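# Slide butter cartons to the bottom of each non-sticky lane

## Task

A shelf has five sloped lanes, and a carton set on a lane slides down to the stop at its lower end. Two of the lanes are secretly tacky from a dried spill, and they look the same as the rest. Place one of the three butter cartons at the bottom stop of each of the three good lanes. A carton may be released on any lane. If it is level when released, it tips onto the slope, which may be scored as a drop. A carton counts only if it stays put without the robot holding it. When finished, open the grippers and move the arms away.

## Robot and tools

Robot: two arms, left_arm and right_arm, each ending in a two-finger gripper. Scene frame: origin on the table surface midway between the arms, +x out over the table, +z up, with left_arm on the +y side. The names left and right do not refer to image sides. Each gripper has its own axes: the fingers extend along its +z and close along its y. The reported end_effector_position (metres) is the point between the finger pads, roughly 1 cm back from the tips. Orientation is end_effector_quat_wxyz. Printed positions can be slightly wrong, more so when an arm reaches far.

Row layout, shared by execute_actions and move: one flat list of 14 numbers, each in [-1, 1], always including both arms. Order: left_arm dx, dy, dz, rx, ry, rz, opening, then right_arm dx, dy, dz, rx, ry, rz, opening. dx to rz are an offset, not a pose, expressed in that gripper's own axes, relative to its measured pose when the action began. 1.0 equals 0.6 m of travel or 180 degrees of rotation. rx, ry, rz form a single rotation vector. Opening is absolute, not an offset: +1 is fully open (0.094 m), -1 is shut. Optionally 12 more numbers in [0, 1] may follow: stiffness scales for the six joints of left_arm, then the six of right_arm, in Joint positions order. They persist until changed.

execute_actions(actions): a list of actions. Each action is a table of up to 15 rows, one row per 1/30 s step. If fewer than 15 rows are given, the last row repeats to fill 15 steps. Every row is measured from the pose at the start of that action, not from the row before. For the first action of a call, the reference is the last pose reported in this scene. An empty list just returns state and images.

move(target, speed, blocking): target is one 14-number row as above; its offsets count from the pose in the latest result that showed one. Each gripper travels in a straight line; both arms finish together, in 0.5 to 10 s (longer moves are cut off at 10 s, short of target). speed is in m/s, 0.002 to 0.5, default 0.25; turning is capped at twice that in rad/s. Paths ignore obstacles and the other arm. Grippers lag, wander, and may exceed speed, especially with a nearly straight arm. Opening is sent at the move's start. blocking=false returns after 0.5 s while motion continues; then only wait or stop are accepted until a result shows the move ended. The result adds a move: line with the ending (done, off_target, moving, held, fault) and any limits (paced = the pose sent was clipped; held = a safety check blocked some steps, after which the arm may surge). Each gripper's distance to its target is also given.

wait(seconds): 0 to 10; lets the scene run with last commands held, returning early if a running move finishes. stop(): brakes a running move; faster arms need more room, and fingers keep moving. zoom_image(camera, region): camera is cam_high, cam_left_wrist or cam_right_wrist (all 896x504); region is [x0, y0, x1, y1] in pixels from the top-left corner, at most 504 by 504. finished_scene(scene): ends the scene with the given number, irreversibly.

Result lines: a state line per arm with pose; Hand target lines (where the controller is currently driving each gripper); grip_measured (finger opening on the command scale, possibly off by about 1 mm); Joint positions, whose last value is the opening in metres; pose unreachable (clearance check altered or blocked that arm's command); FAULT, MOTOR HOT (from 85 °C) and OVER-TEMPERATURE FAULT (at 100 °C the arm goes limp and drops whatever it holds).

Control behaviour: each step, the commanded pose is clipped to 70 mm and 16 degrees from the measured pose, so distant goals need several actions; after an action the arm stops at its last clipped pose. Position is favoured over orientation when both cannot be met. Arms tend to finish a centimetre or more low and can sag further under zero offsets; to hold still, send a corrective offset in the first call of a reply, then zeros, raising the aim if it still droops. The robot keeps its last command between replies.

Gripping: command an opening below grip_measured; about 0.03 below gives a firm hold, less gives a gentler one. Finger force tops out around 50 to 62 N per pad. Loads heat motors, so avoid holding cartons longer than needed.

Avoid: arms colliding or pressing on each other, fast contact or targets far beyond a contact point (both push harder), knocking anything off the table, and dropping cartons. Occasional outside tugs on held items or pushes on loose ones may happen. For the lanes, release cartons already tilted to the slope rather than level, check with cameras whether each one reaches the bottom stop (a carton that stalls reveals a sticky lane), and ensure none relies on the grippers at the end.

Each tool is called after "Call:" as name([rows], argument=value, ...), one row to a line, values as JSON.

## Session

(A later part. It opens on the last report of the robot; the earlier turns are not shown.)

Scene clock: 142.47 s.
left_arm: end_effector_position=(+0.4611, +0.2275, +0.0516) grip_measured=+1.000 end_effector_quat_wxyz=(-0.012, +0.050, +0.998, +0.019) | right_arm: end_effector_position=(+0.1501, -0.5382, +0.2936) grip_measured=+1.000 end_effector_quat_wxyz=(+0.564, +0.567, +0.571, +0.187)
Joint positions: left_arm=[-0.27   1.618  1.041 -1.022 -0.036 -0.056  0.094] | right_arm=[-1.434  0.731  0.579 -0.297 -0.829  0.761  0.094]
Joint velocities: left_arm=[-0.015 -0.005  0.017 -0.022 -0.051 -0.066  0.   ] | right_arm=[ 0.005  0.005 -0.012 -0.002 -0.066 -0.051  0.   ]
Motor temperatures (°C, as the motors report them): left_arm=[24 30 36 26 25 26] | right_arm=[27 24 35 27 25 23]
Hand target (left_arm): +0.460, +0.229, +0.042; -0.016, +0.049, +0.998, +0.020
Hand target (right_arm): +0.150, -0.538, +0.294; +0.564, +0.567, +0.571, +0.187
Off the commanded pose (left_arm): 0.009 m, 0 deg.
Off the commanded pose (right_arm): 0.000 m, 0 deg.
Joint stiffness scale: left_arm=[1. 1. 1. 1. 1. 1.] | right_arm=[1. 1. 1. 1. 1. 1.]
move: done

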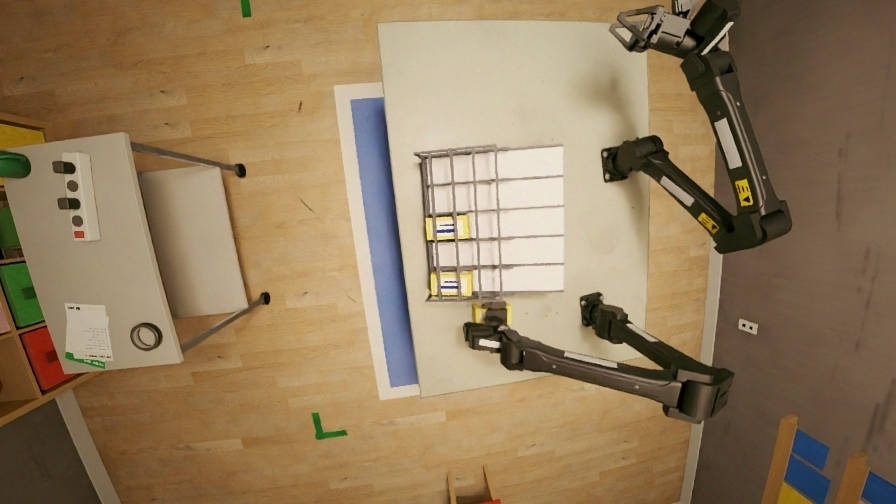

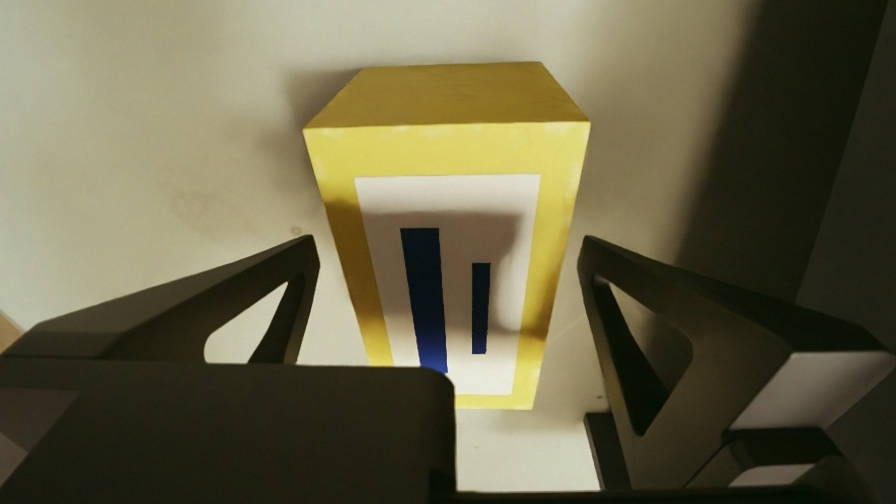

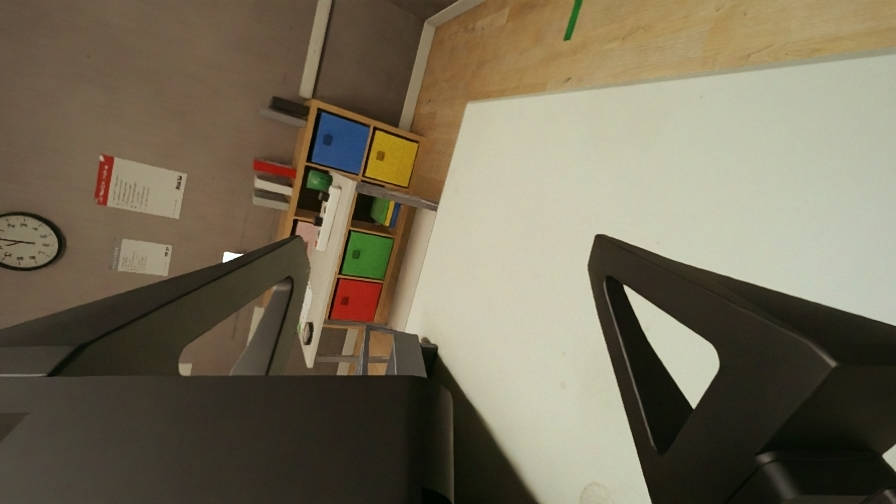

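Call:
move(target=[0,0,0.025,0,0,0,1,0,0,0,0,0,0,1], speed=0.05)

Call:
move(target=[0,0,0,0,0,0,0,0,0,0,0,0,0,1])

Call:
move(target=[0.27,0.0,-0.38,0,0,-0.032,0.28,0,0,0,0,0,0,1], speed=0.15)

Scene clock: 146.47 s.
left_arm: end_effector_position=(+0.4634, +0.2272, +0.0490) grip_measured=+1.000 end_effector_quat_wxyz=(-0.005, +0.050, +0.999, +0.018) | right_arm: end_effector_position=(+0.1501, -0.5382, +0.2936) grip_measured=+1.000 end_effector_quat_wxyz=(+0.564, +0.567, +0.571, +0.187)
Joint positions: left_arm=[-0.27   1.619  1.034 -1.    -0.036 -0.056  0.094] | right_arm=[-1.434  0.731  0.579 -0.297 -0.829  0.761  0.094]
Joint velocities: left_arm=[-0.005 -0.005  0.007  0.012  0.022 -0.007  0.   ] | right_arm=[ 0.005 -0.015  0.007  0.002  0.022 -0.022  0.   ]
Motor temperatures (°C, as the motors report them): left_arm=[24 30 35 26 25 26] | right_arm=[27 24 35 27 25 23]
Hand target (left_arm): +0.460, +0.228, +0.037; -0.012, +0.050, +0.998, +0.019
Hand target (right_arm): +0.150, -0.538, +0.294; +0.564, +0.567, +0.571, +0.187
Off the commanded pose (left_arm): 0.013 m, 1 deg.
Off the commanded pose (right_arm): 0.000 m, 0 deg.
Joint stiffness scale: left_arm=[1. 1. 1. 1. 1. 1.] | right_arm=[1. 1. 1. 1. 1. 1.]
move: off_target (left_arm)

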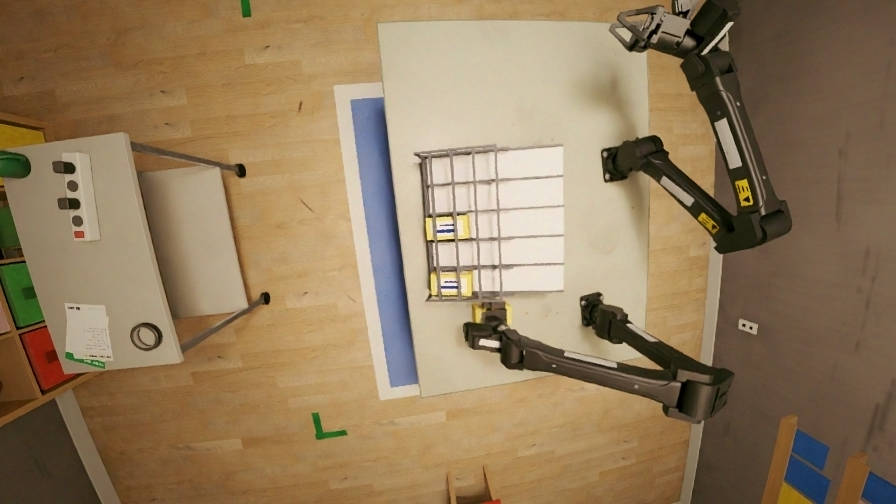

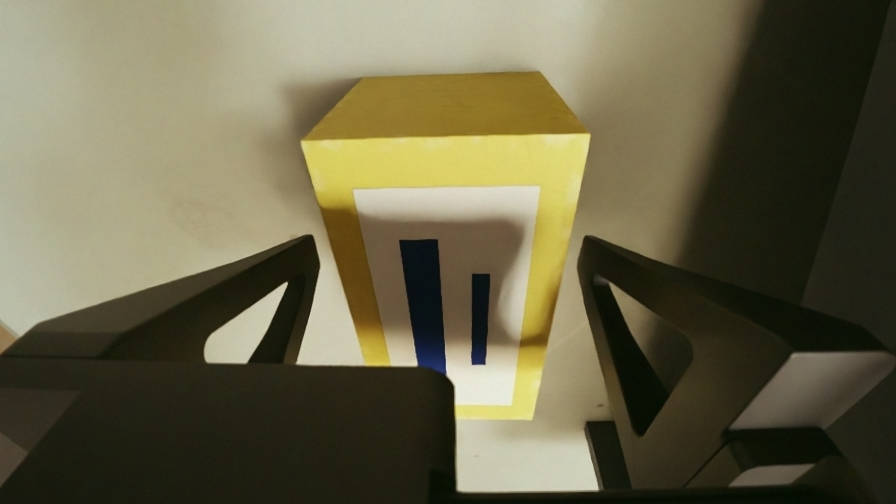

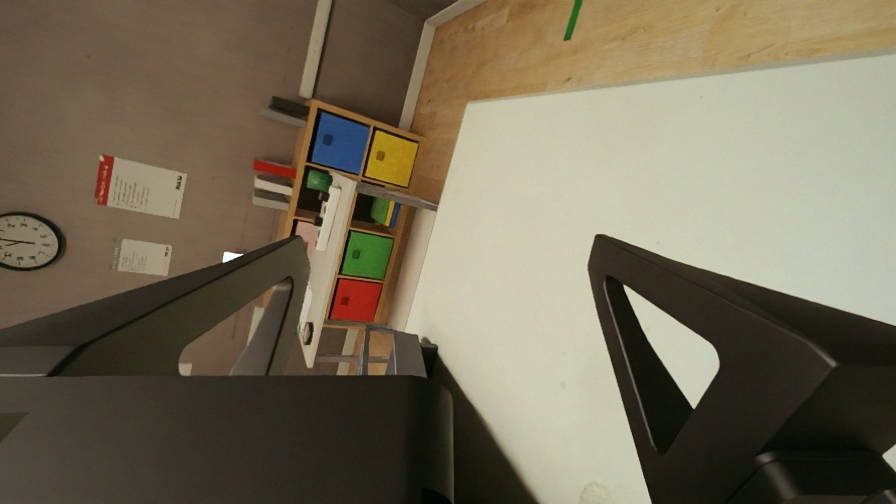

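Scene clock: 146.97 s.
left_arm: end_effector_position=(+0.4634, +0.2270, +0.0490) grip_measured=+0.330 end_effector_quat_wxyz=(-0.005, +0.050, +0.999, +0.018) | right_arm: end_effector_position=(+0.1501, -0.5382, +0.2936) grip_measured=+1.000 end_effector_quat_wxyz=(+0.564, +0.567, +0.571, +0.187)
Joint positions: left_arm=[-0.27   1.619  1.034 -1.    -0.035 -0.056  0.062] | right_arm=[-1.434  0.731  0.579 -0.297 -0.829  0.761  0.094]
Joint velocities: left_arm=[-0.005 -0.005  0.002  0.012  0.007 -0.007 -0.   ] | right_arm=[ 0.015 -0.015 -0.017 -0.002 -0.081  0.066  0.   ]
Motor temperatures (°C, as the motors report them): left_arm=[24 30 35 26 25 26] | right_arm=[27 24 35 27 25 23]
Hand target (left_arm): +0.463, +0.227, +0.049; -0.005, +0.050, +0.999, +0.018
Hand target (right_arm): +0.150, -0.538, +0.294; +0.564, +0.567, +0.571, +0.187
Off the commanded pose (left_arm): 0.000 m, 0 deg.
Off the commanded pose (right_arm): 0.000 m, 0 deg.
Joint stiffness scale: left_arm=[1. 1. 1. 1. 1. 1.] | right_arm=[1. 1. 1. 1. 1. 1.]
move: done

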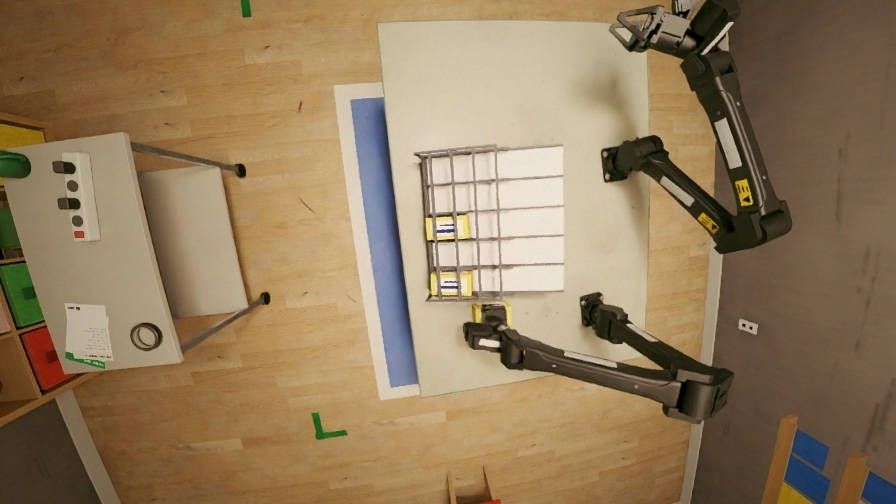

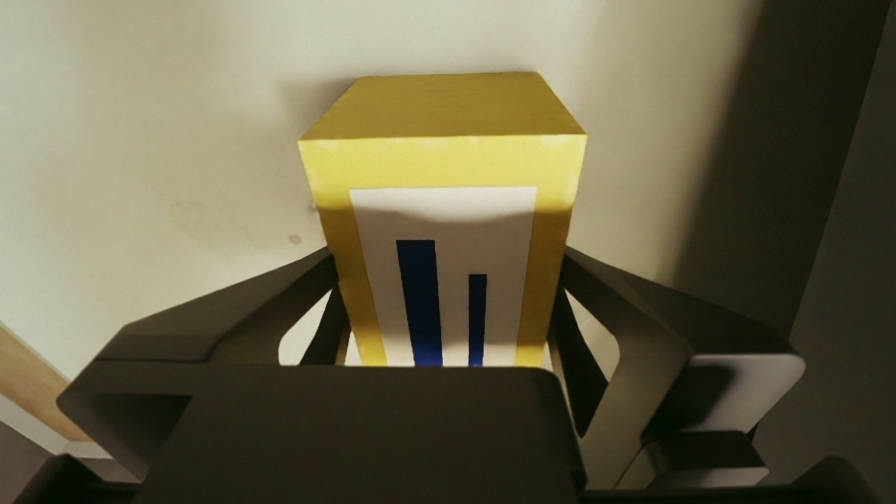

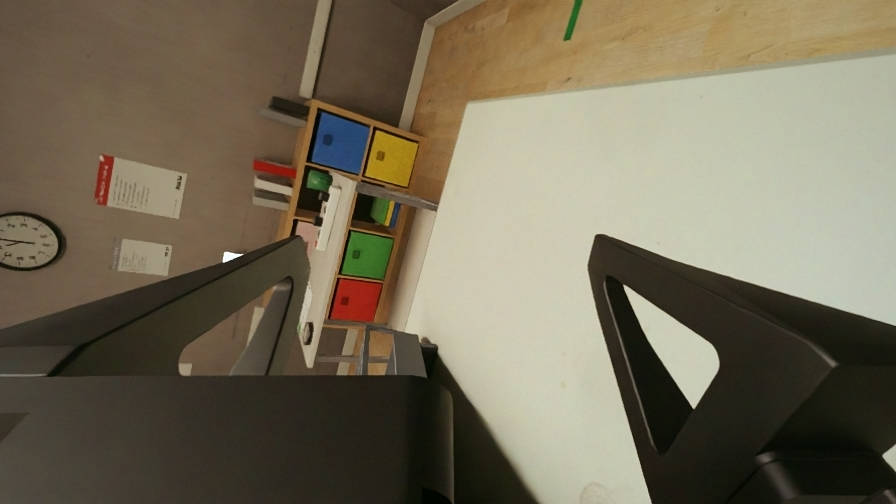

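Scene clock: 149.23 s.
left_arm: end_effector_position=(+0.2959, +0.2408, +0.2544) grip_measured=+0.330 end_effector_quat_wxyz=(-0.030, +0.004, +0.999, +0.023) | right_arm: end_effector_position=(+0.1501, -0.5382, +0.2936) grip_measured=+1.000 end_effector_quat_wxyz=(+0.564, +0.567, +0.571, +0.187)
Joint positions: left_arm=[-0.317  1.044  1.064 -1.659 -0.034 -0.196  0.062] | right_arm=[-1.434  0.731  0.579 -0.297 -0.829  0.761  0.094]
Joint velocities: left_arm=[ 0.005  0.005  0.012  0.007 -0.037 -0.007 -0.   ] | right_arm=[-0.015 -0.005 -0.017  0.007 -0.022 -0.007  0.   ]
Motor temperatures (°C, as the motors report them): left_arm=[24 30 36 26 25 26] | right_arm=[27 24 35 27 25 23]
Hand target (left_arm): +0.305, +0.236, +0.281; -0.004, +0.000, +1.000, +0.018
Hand target (right_arm): +0.150, -0.538, +0.294; +0.564, +0.567, +0.571, +0.187
Off the commanded pose (left_arm): 0.026 m, 3 deg.
Off the commanded pose (right_arm): 0.000 m, 0 deg.
Joint stiffness scale: left_arm=[1. 1. 1. 1. 1. 1.] | right_arm=[1. 1. 1. 1. 1. 1.]
move: off_target (left_arm)

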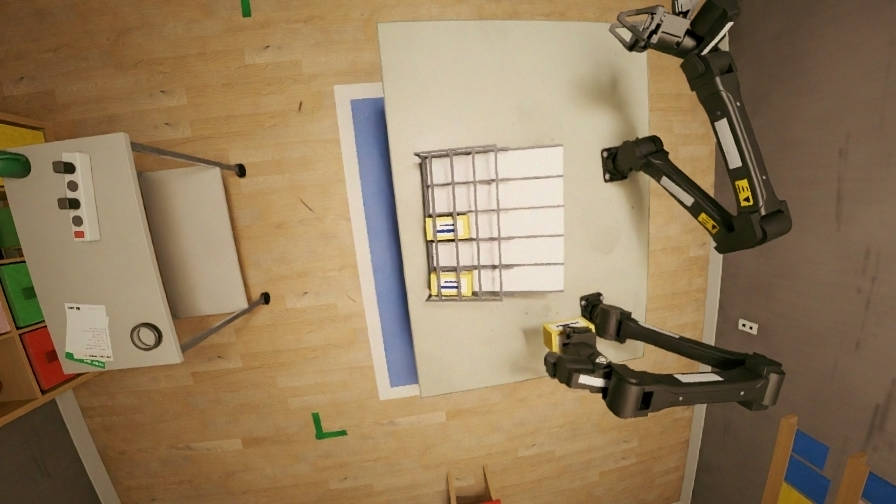

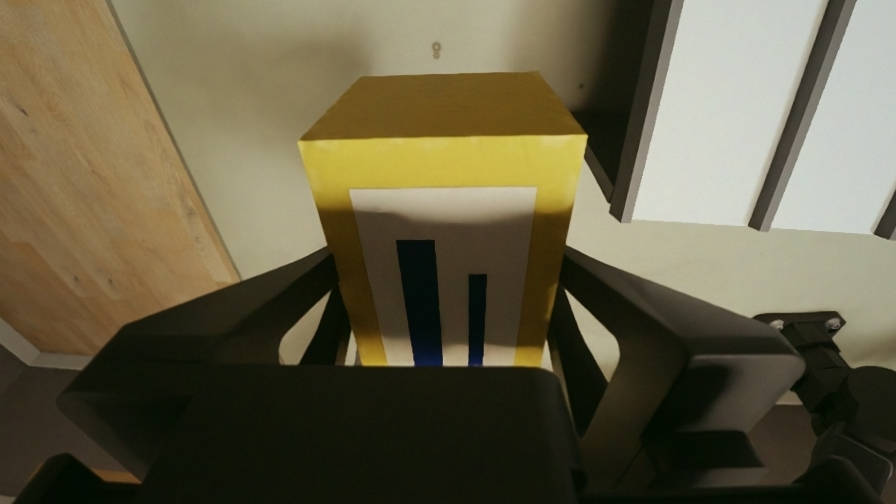

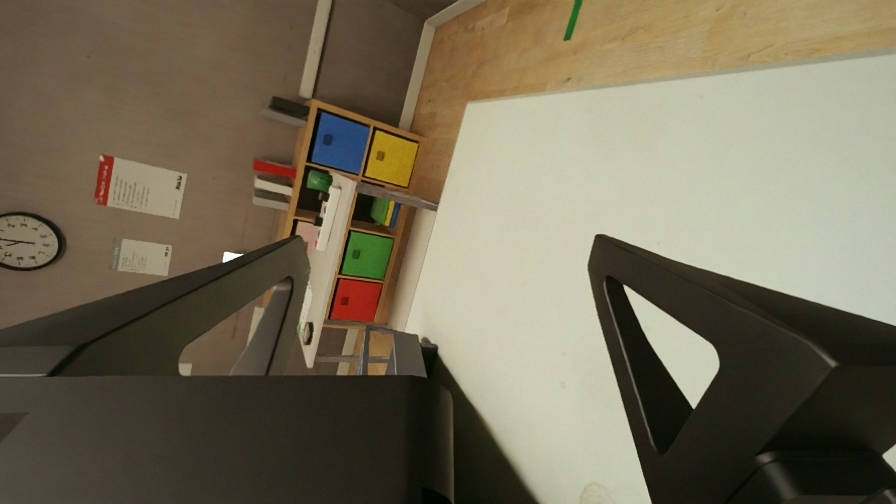

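Call:
move(target=[-0.04,-0.72,-0.04,0.012,0.07,0,0.28,0,0,0,0,0,0,1], speed=0.15)

Scene clock: 155.30 s.
left_arm: end_effector_position=(+0.3116, -0.1826, +0.2230) grip_measured=+0.330 end_effector_quat_wxyz=(-0.129, +0.001, +0.992, -0.010) | right_arm: end_effector_position=(+0.1501, -0.5382, +0.2936) grip_measured=+1.000 end_effector_quat_wxyz=(+0.564, +0.567, +0.571, +0.187)
Joint positions: left_arm=[-1.096  1.842  1.803 -1.662  0.225 -0.965  0.062] | right_arm=[-1.434  0.731  0.579 -0.297 -0.829  0.761  0.094]
Joint velocities: left_arm=[ 0.005 -0.005 -0.002 -0.007 -0.066 -0.022  0.   ] | right_arm=[ 0.005 -0.015 -0.002 -0.007  0.022 -0.022  0.   ]
Motor temperatures (°C, as the motors report them): left_arm=[24 30 38 26 25 26] | right_arm=[27 24 35 27 25 23]
Hand target (left_arm): +0.315, -0.194, +0.254; -0.116, -0.003, +0.993, -0.034
Hand target (right_arm): +0.150, -0.538, +0.294; +0.564, +0.567, +0.571, +0.187
Off the commanded pose (left_arm): 0.036 m, 2 deg.
Off the commanded pose (right_arm): 0.000 m, 0 deg.
Joint stiffness scale: left_arm=[1. 1. 1. 1. 1. 1.] | right_arm=[1. 1. 1. 1. 1. 1.]
joint sent to its limit (left arm) — the command would take joint 4 (wrist pitch) past its lower limit, so that joint was sent only as far as its limit.
move: off_target (left_arm)

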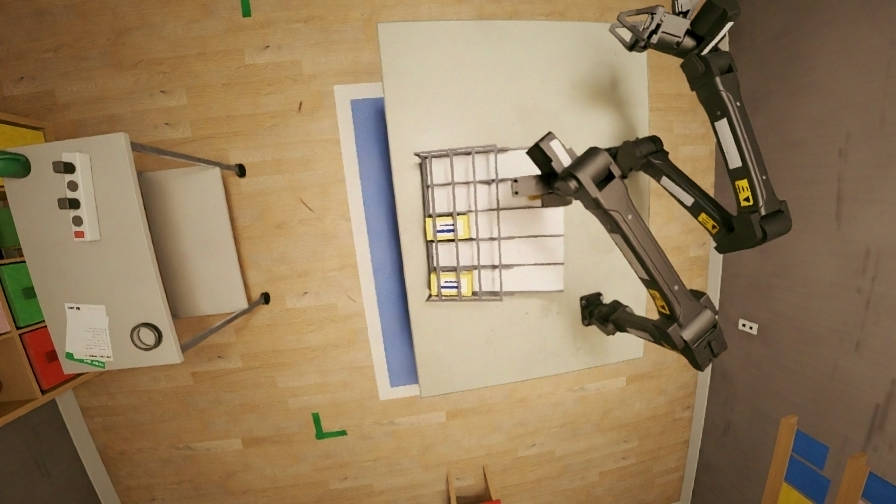

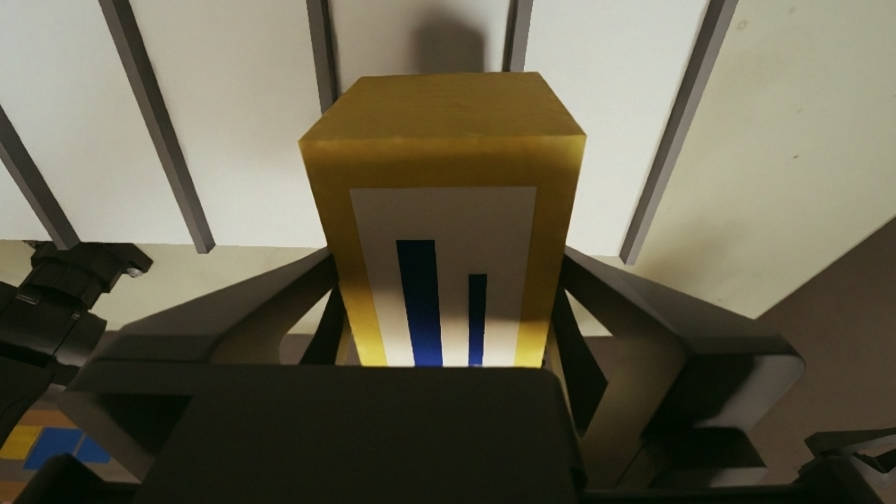

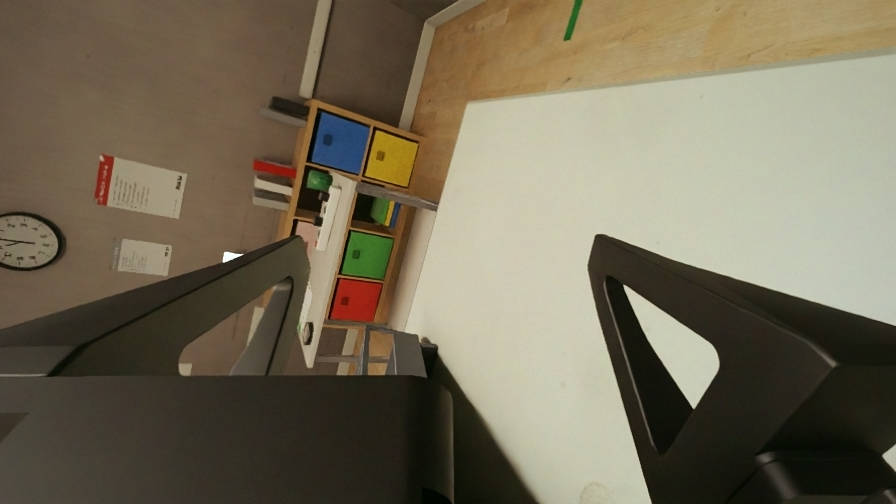

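Call:
move(target=[-0.075,0.0,-0.01,0,0.012,0,0.28,0,0,0,0,0,0,1], speed=0.06)

Scene clock: 158.77 s.
left_arm: end_effector_position=(+0.3453, -0.1708, +0.1892) grip_measured=+0.330 end_effector_quat_wxyz=(-0.151, -0.010, +0.988, +0.004) | right_arm: end_effector_position=(+0.1501, -0.5382, +0.2936) grip_measured=+1.000 end_effector_quat_wxyz=(+0.564, +0.567, +0.571, +0.187)
Joint positions: left_arm=[-1.03   1.912  1.811 -1.662  0.236 -0.912  0.062] | right_arm=[-1.434  0.731  0.579 -0.297 -0.829  0.761  0.094]
Joint velocities: left_arm=[ 0.005 -0.005  0.002  0.017  0.022 -0.007 -0.001] | right_arm=[ 0.005 -0.005 -0.007 -0.022 -0.095 -0.051  0.   ]
Motor temperatures (°C, as the motors report them): left_arm=[24 30 39 26 25 26] | right_arm=[27 24 35 27 25 23]
Hand target (left_arm): +0.356, -0.181, +0.216; -0.139, -0.001, +0.990, -0.021
Hand target (right_arm): +0.150, -0.538, +0.294; +0.564, +0.567, +0.571, +0.187
Off the commanded pose (left_arm): 0.032 m, 2 deg.
Off the commanded pose (right_arm): 0.000 m, 0 deg.
Joint stiffness scale: left_arm=[1. 1. 1. 1. 1. 1.] | right_arm=[1. 1. 1. 1. 1. 1.]
joint sent to its limit (left arm) — the command would take joint 4 (wrist pitch) past its lower limit, so that joint was sent only as far as its limit.
move: off_target (left_arm)

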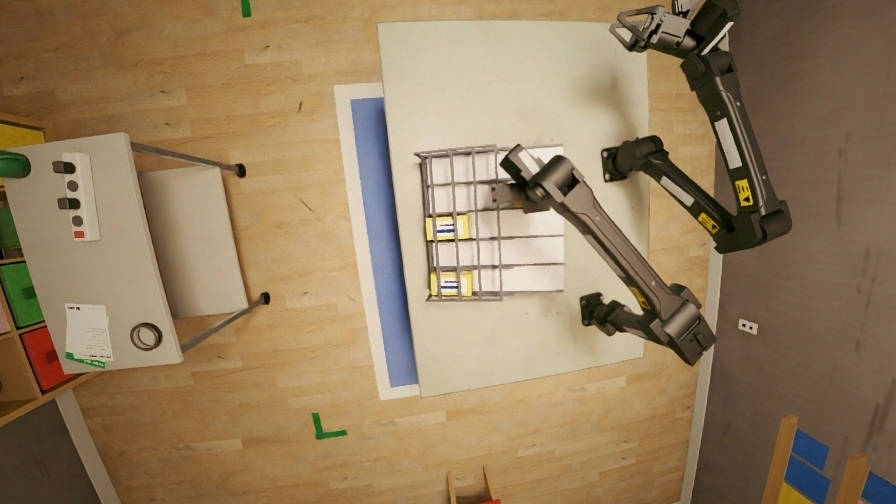

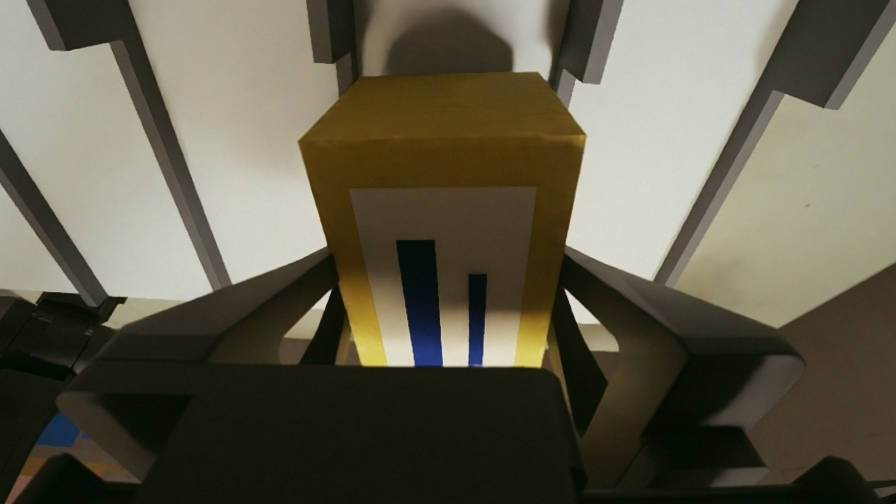

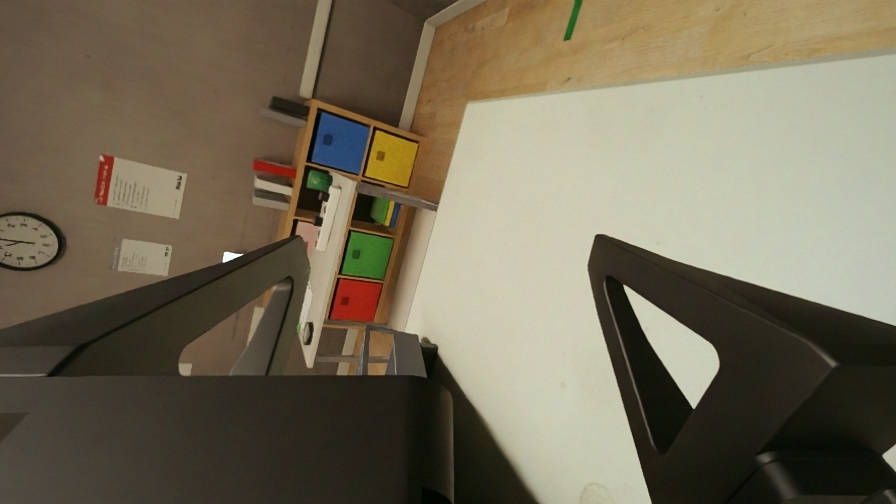

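Call:
move(target=[-0.01,-0.006,0.025,0,0.01,0.008,0.28,0,0,0,0,0,0,1], speed=0.03)

Scene clock: 161.10 s.
left_arm: end_effector_position=(+0.3445, -0.1732, +0.1786) grip_measured=+0.330 end_effector_quat_wxyz=(-0.164, -0.004, +0.986, +0.007) | right_arm: end_effector_position=(+0.1501, -0.5382, +0.2936) grip_measured=+1.000 end_effector_quat_wxyz=(+0.564, +0.567, +0.571, +0.187)
Joint positions: left_arm=[-1.029  1.934  1.811 -1.662  0.251 -0.895  0.062] | right_arm=[-1.434  0.731  0.579 -0.297 -0.829  0.761  0.094]
Joint velocities: left_arm=[-0.015 -0.005  0.007 -0.002 -0.066  0.066  0.001] | right_arm=[-0.015 -0.015 -0.012 -0.002 -0.051 -0.007  0.   ]
Motor temperatures (°C, as the motors report them): left_arm=[24 30 39 26 25 26] | right_arm=[27 24 35 27 25 23]
Hand target (left_arm): +0.346, -0.174, +0.173; -0.167, +0.003, +0.986, +0.002
Hand target (right_arm): +0.150, -0.538, +0.294; +0.564, +0.567, +0.571, +0.187
Off the commanded pose (left_arm): 0.006 m, 1 deg.
Off the commanded pose (right_arm): 0.000 m, 0 deg.
Joint stiffness scale: left_arm=[1. 1. 1. 1. 1. 1.] | right_arm=[1. 1. 1. 1. 1. 1.]
move: done

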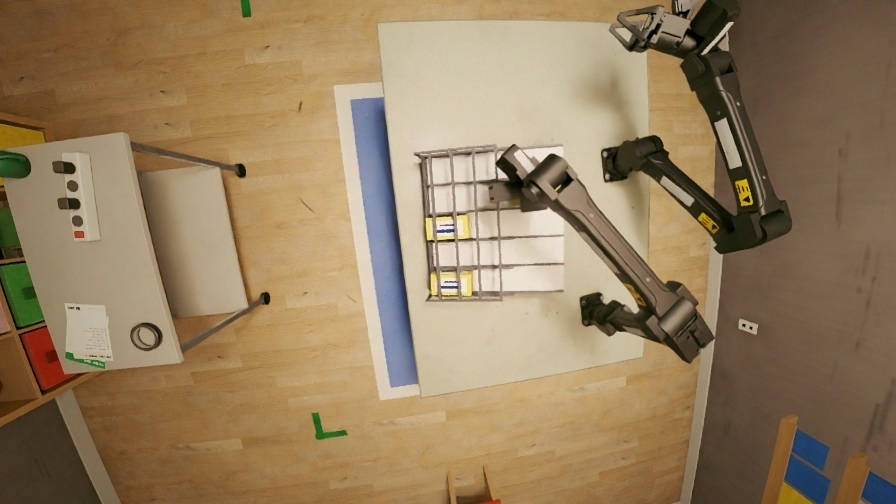

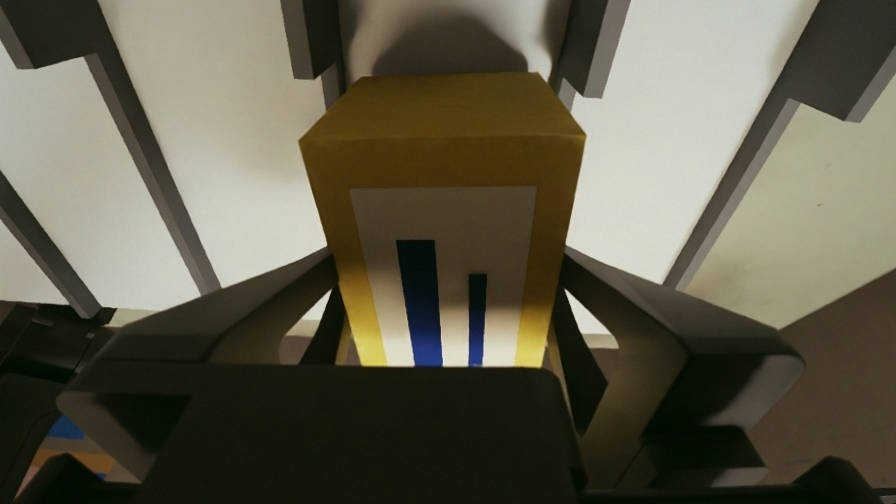

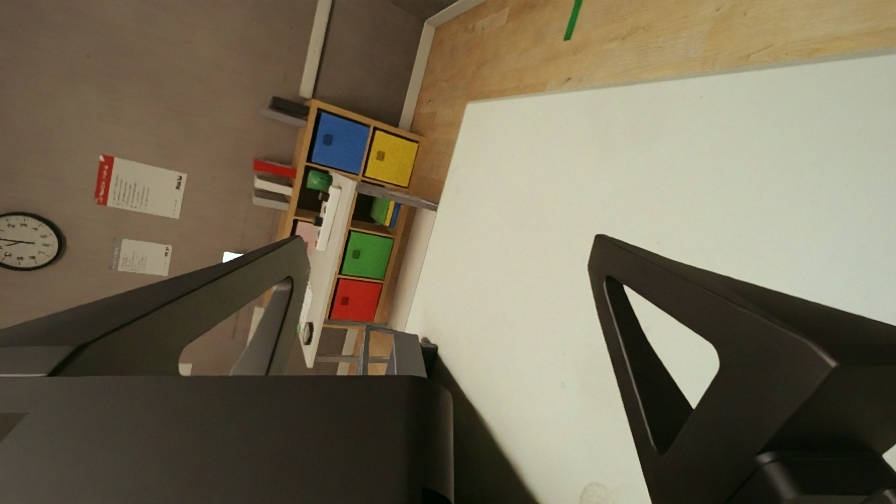

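Contact and centered. Release.

Call:
move(target=[0,0,0,0,0,0,0.7,0,0,0,0,0,0,1])

Call:
wait(seconds=1)

Scene clock: 166.97 s.
left_arm: end_effector_position=(+0.3448, -0.1729, +0.1789) grip_measured=+0.698 end_effector_quat_wxyz=(-0.163, -0.003, +0.987, +0.007) | right_arm: end_effector_position=(+0.1501, -0.5382, +0.2936) grip_measured=+1.000 end_effector_quat_wxyz=(+0.564, +0.567, +0.571, +0.187)
Joint positions: left_arm=[-1.029  1.933  1.811 -1.662  0.249 -0.895  0.08 ] | right_arm=[-1.434  0.731  0.579 -0.297 -0.829  0.761  0.094]
Joint velocities: left_arm=[-0.015 -0.005  0.017  0.012 -0.037  0.037 -0.   ] | right_arm=[-0.024 -0.015  0.002  0.002 -0.022  0.007  0.   ]
Motor temperatures (°C, as the motors report them): left_arm=[24 31 37 26 25 26] | right_arm=[27 24 35 27 25 23]
Hand target (left_arm): +0.344, -0.173, +0.178; -0.164, -0.004, +0.986, +0.007
Hand target (right_arm): +0.150, -0.538, +0.294; +0.564, +0.567, +0.571, +0.187
Off the commanded pose (left_arm): 0.000 m, 0 deg.
Off the commanded pose (right_arm): 0.000 m, 0 deg.
Joint stiffness scale: left_arm=[1. 1. 1. 1. 1. 1.] | right_arm=[1. 1. 1. 1. 1. 1.]
move: done

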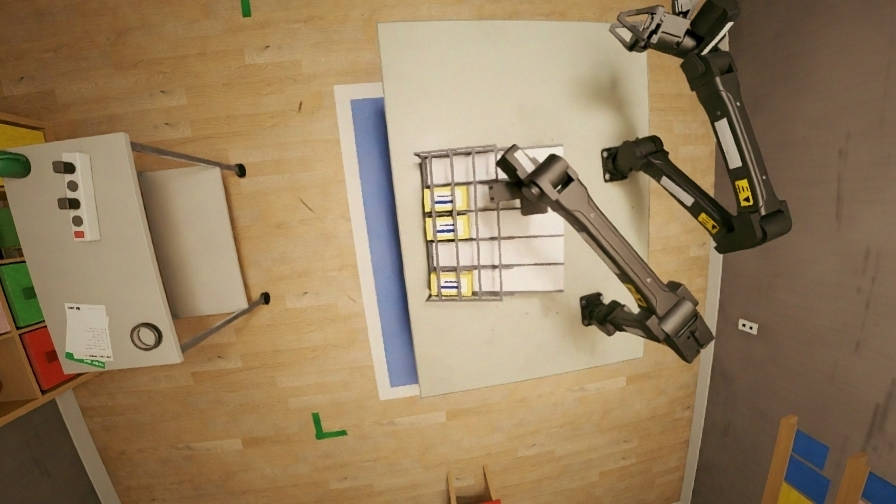

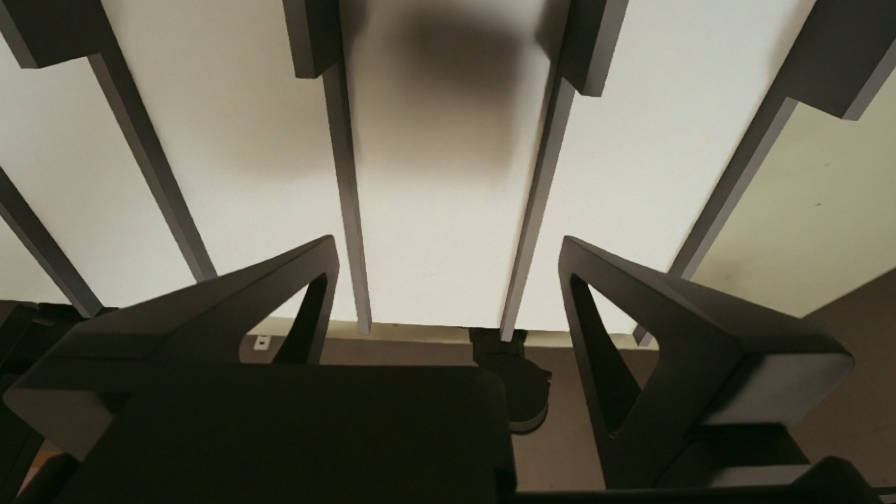

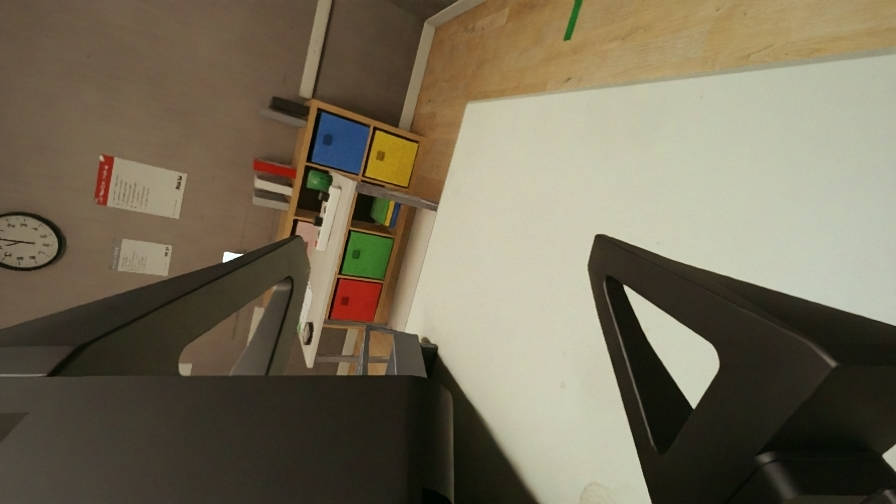

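Scene clock: 167.97 s.
left_arm: end_effector_position=(+0.3448, -0.1729, +0.1789) grip_measured=+0.698 end_effector_quat_wxyz=(-0.163, -0.003, +0.987, +0.007) | right_arm: end_effector_position=(+0.1501, -0.5382, +0.2936) grip_measured=+1.000 end_effector_quat_wxyz=(+0.564, +0.567, +0.571, +0.187)
Joint positions: left_arm=[-1.029  1.933  1.811 -1.662  0.249 -0.895  0.08 ] | right_arm=[-1.434  0.731  0.579 -0.297 -0.829  0.761  0.094]
Joint velocities: left_arm=[ 0.015  0.005  0.002  0.002  0.051  0.007 -0.   ] | right_arm=[-0.005 -0.015  0.017 -0.012  0.007 -0.022  0.   ]
Motor temperatures (°C, as the motors report them): left_arm=[24 31 37 26 25 26] | right_arm=[27 24 35 27 25 23]
Hand target (left_arm): +0.344, -0.173, +0.178; -0.164, -0.004, +0.986, +0.007
Hand target (right_arm): +0.150, -0.538, +0.294; +0.564, +0.567, +0.571, +0.187
Off the commanded pose (left_arm): 0.000 m, 0 deg.
Off the commanded pose (right_arm): 0.000 m, 0 deg.
Joint stiffness scale: left_arm=[1. 1. 1. 1. 1. 1.] | right_arm=[1. 1. 1. 1. 1. 1.]
wait: 1.00 s; at rest by 0.17 s

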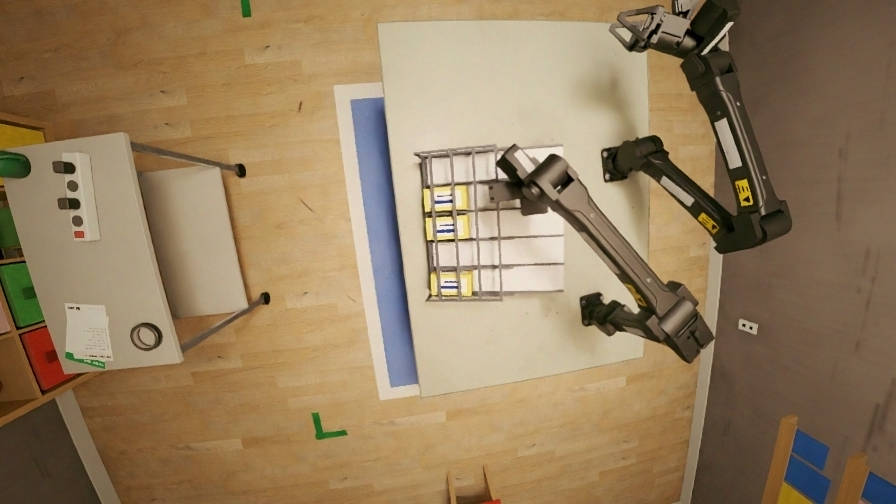

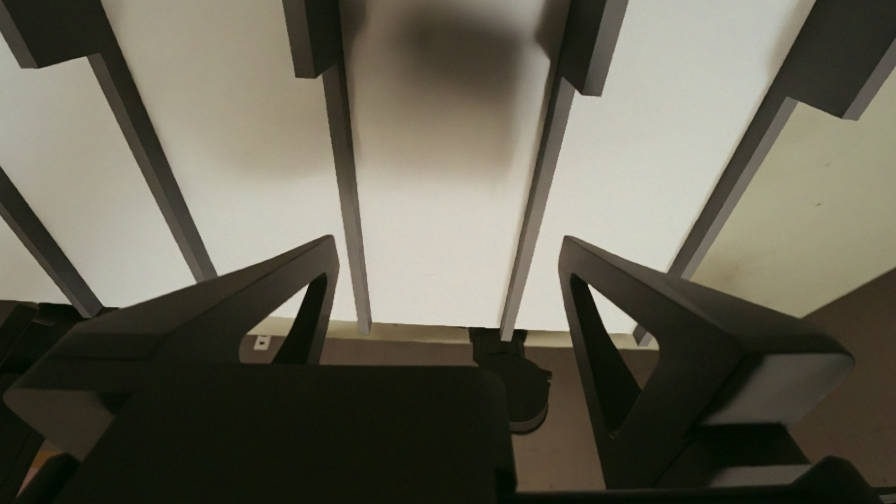

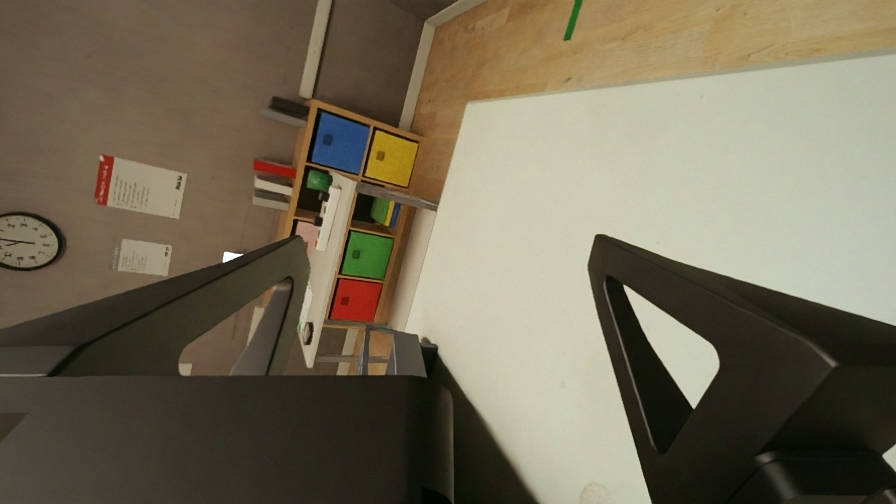

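Call:
move(target=[0.12,0.2,-0.1,0,-0.1,0,1,0,0,0,0,0,0,1], speed=0.2)

Call:
finished_scene(scene=2)

Scene clock: 171.23 s.
left_arm: end_effector_position=(+0.2977, -0.0502, +0.2746) grip_measured=+1.000 end_effector_quat_wxyz=(-0.005, +0.001, +1.000, +0.003) | right_arm: end_effector_position=(+0.1501, -0.5382, +0.2936) grip_measured=+1.000 end_effector_quat_wxyz=(+0.564, +0.567, +0.571, +0.187)
Joint positions: left_arm=[-1.039  1.447  1.462 -1.596  0.004 -0.923  0.094] | right_arm=[-1.434  0.731  0.579 -0.297 -0.829  0.761  0.094]
Joint velocities: left_arm=[-0.015 -0.005 -0.032 -0.017 -0.125  0.007  0.   ] | right_arm=[ 0.005  0.005  0.002 -0.002 -0.007 -0.022  0.   ]
Motor temperatures (°C, as the motors report them): left_arm=[24 31 37 26 25 26] | right_arm=[27 24 35 27 25 23]
Hand target (left_arm): +0.296, -0.055, +0.264; -0.006, -0.003, +1.000, +0.008
Hand target (right_arm): +0.150, -0.538, +0.294; +0.564, +0.567, +0.571, +0.187
Off the commanded pose (left_arm): 0.015 m, 1 deg.
Off the commanded pose (right_arm): 0.000 m, 0 deg.
Joint stiffness scale: left_arm=[1. 1. 1. 1. 1. 1.] | right_arm=[1. 1. 1. 1. 1. 1.]
move: off_target (left_arm)

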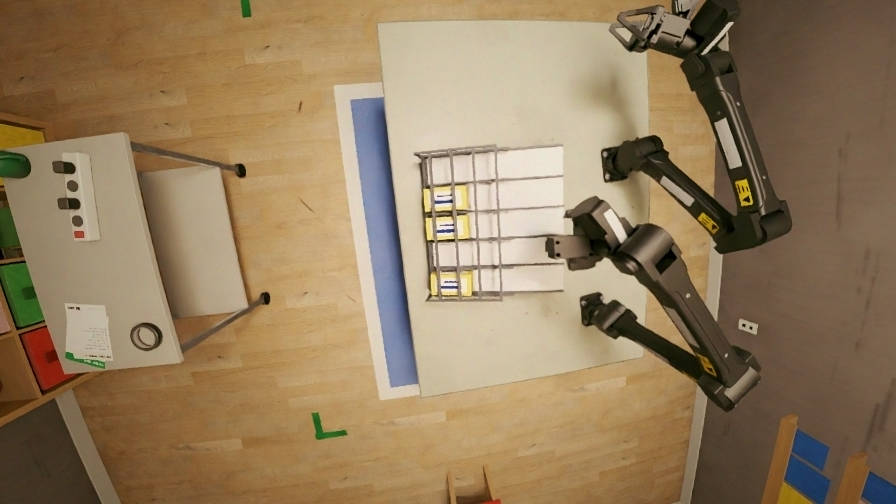

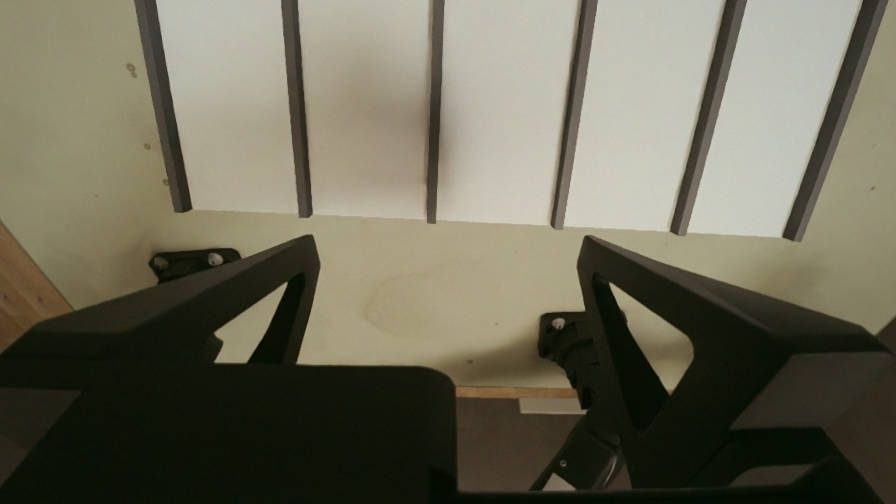

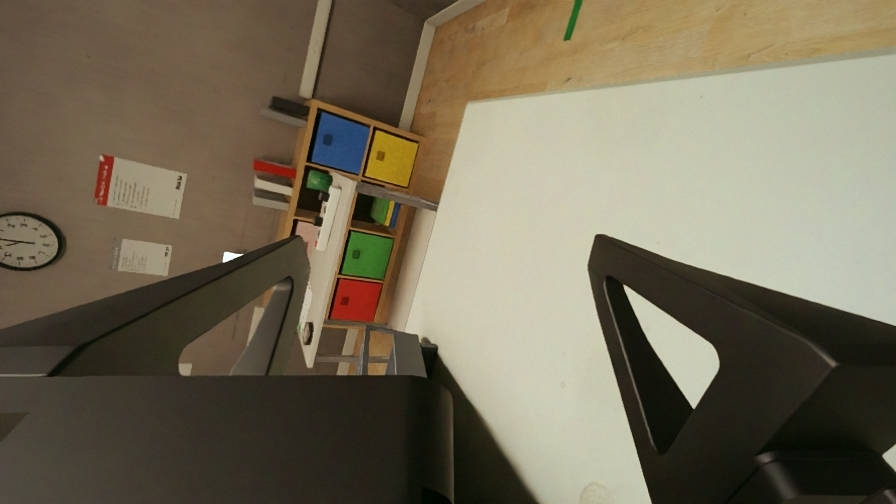

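The scene is finished: the task was done.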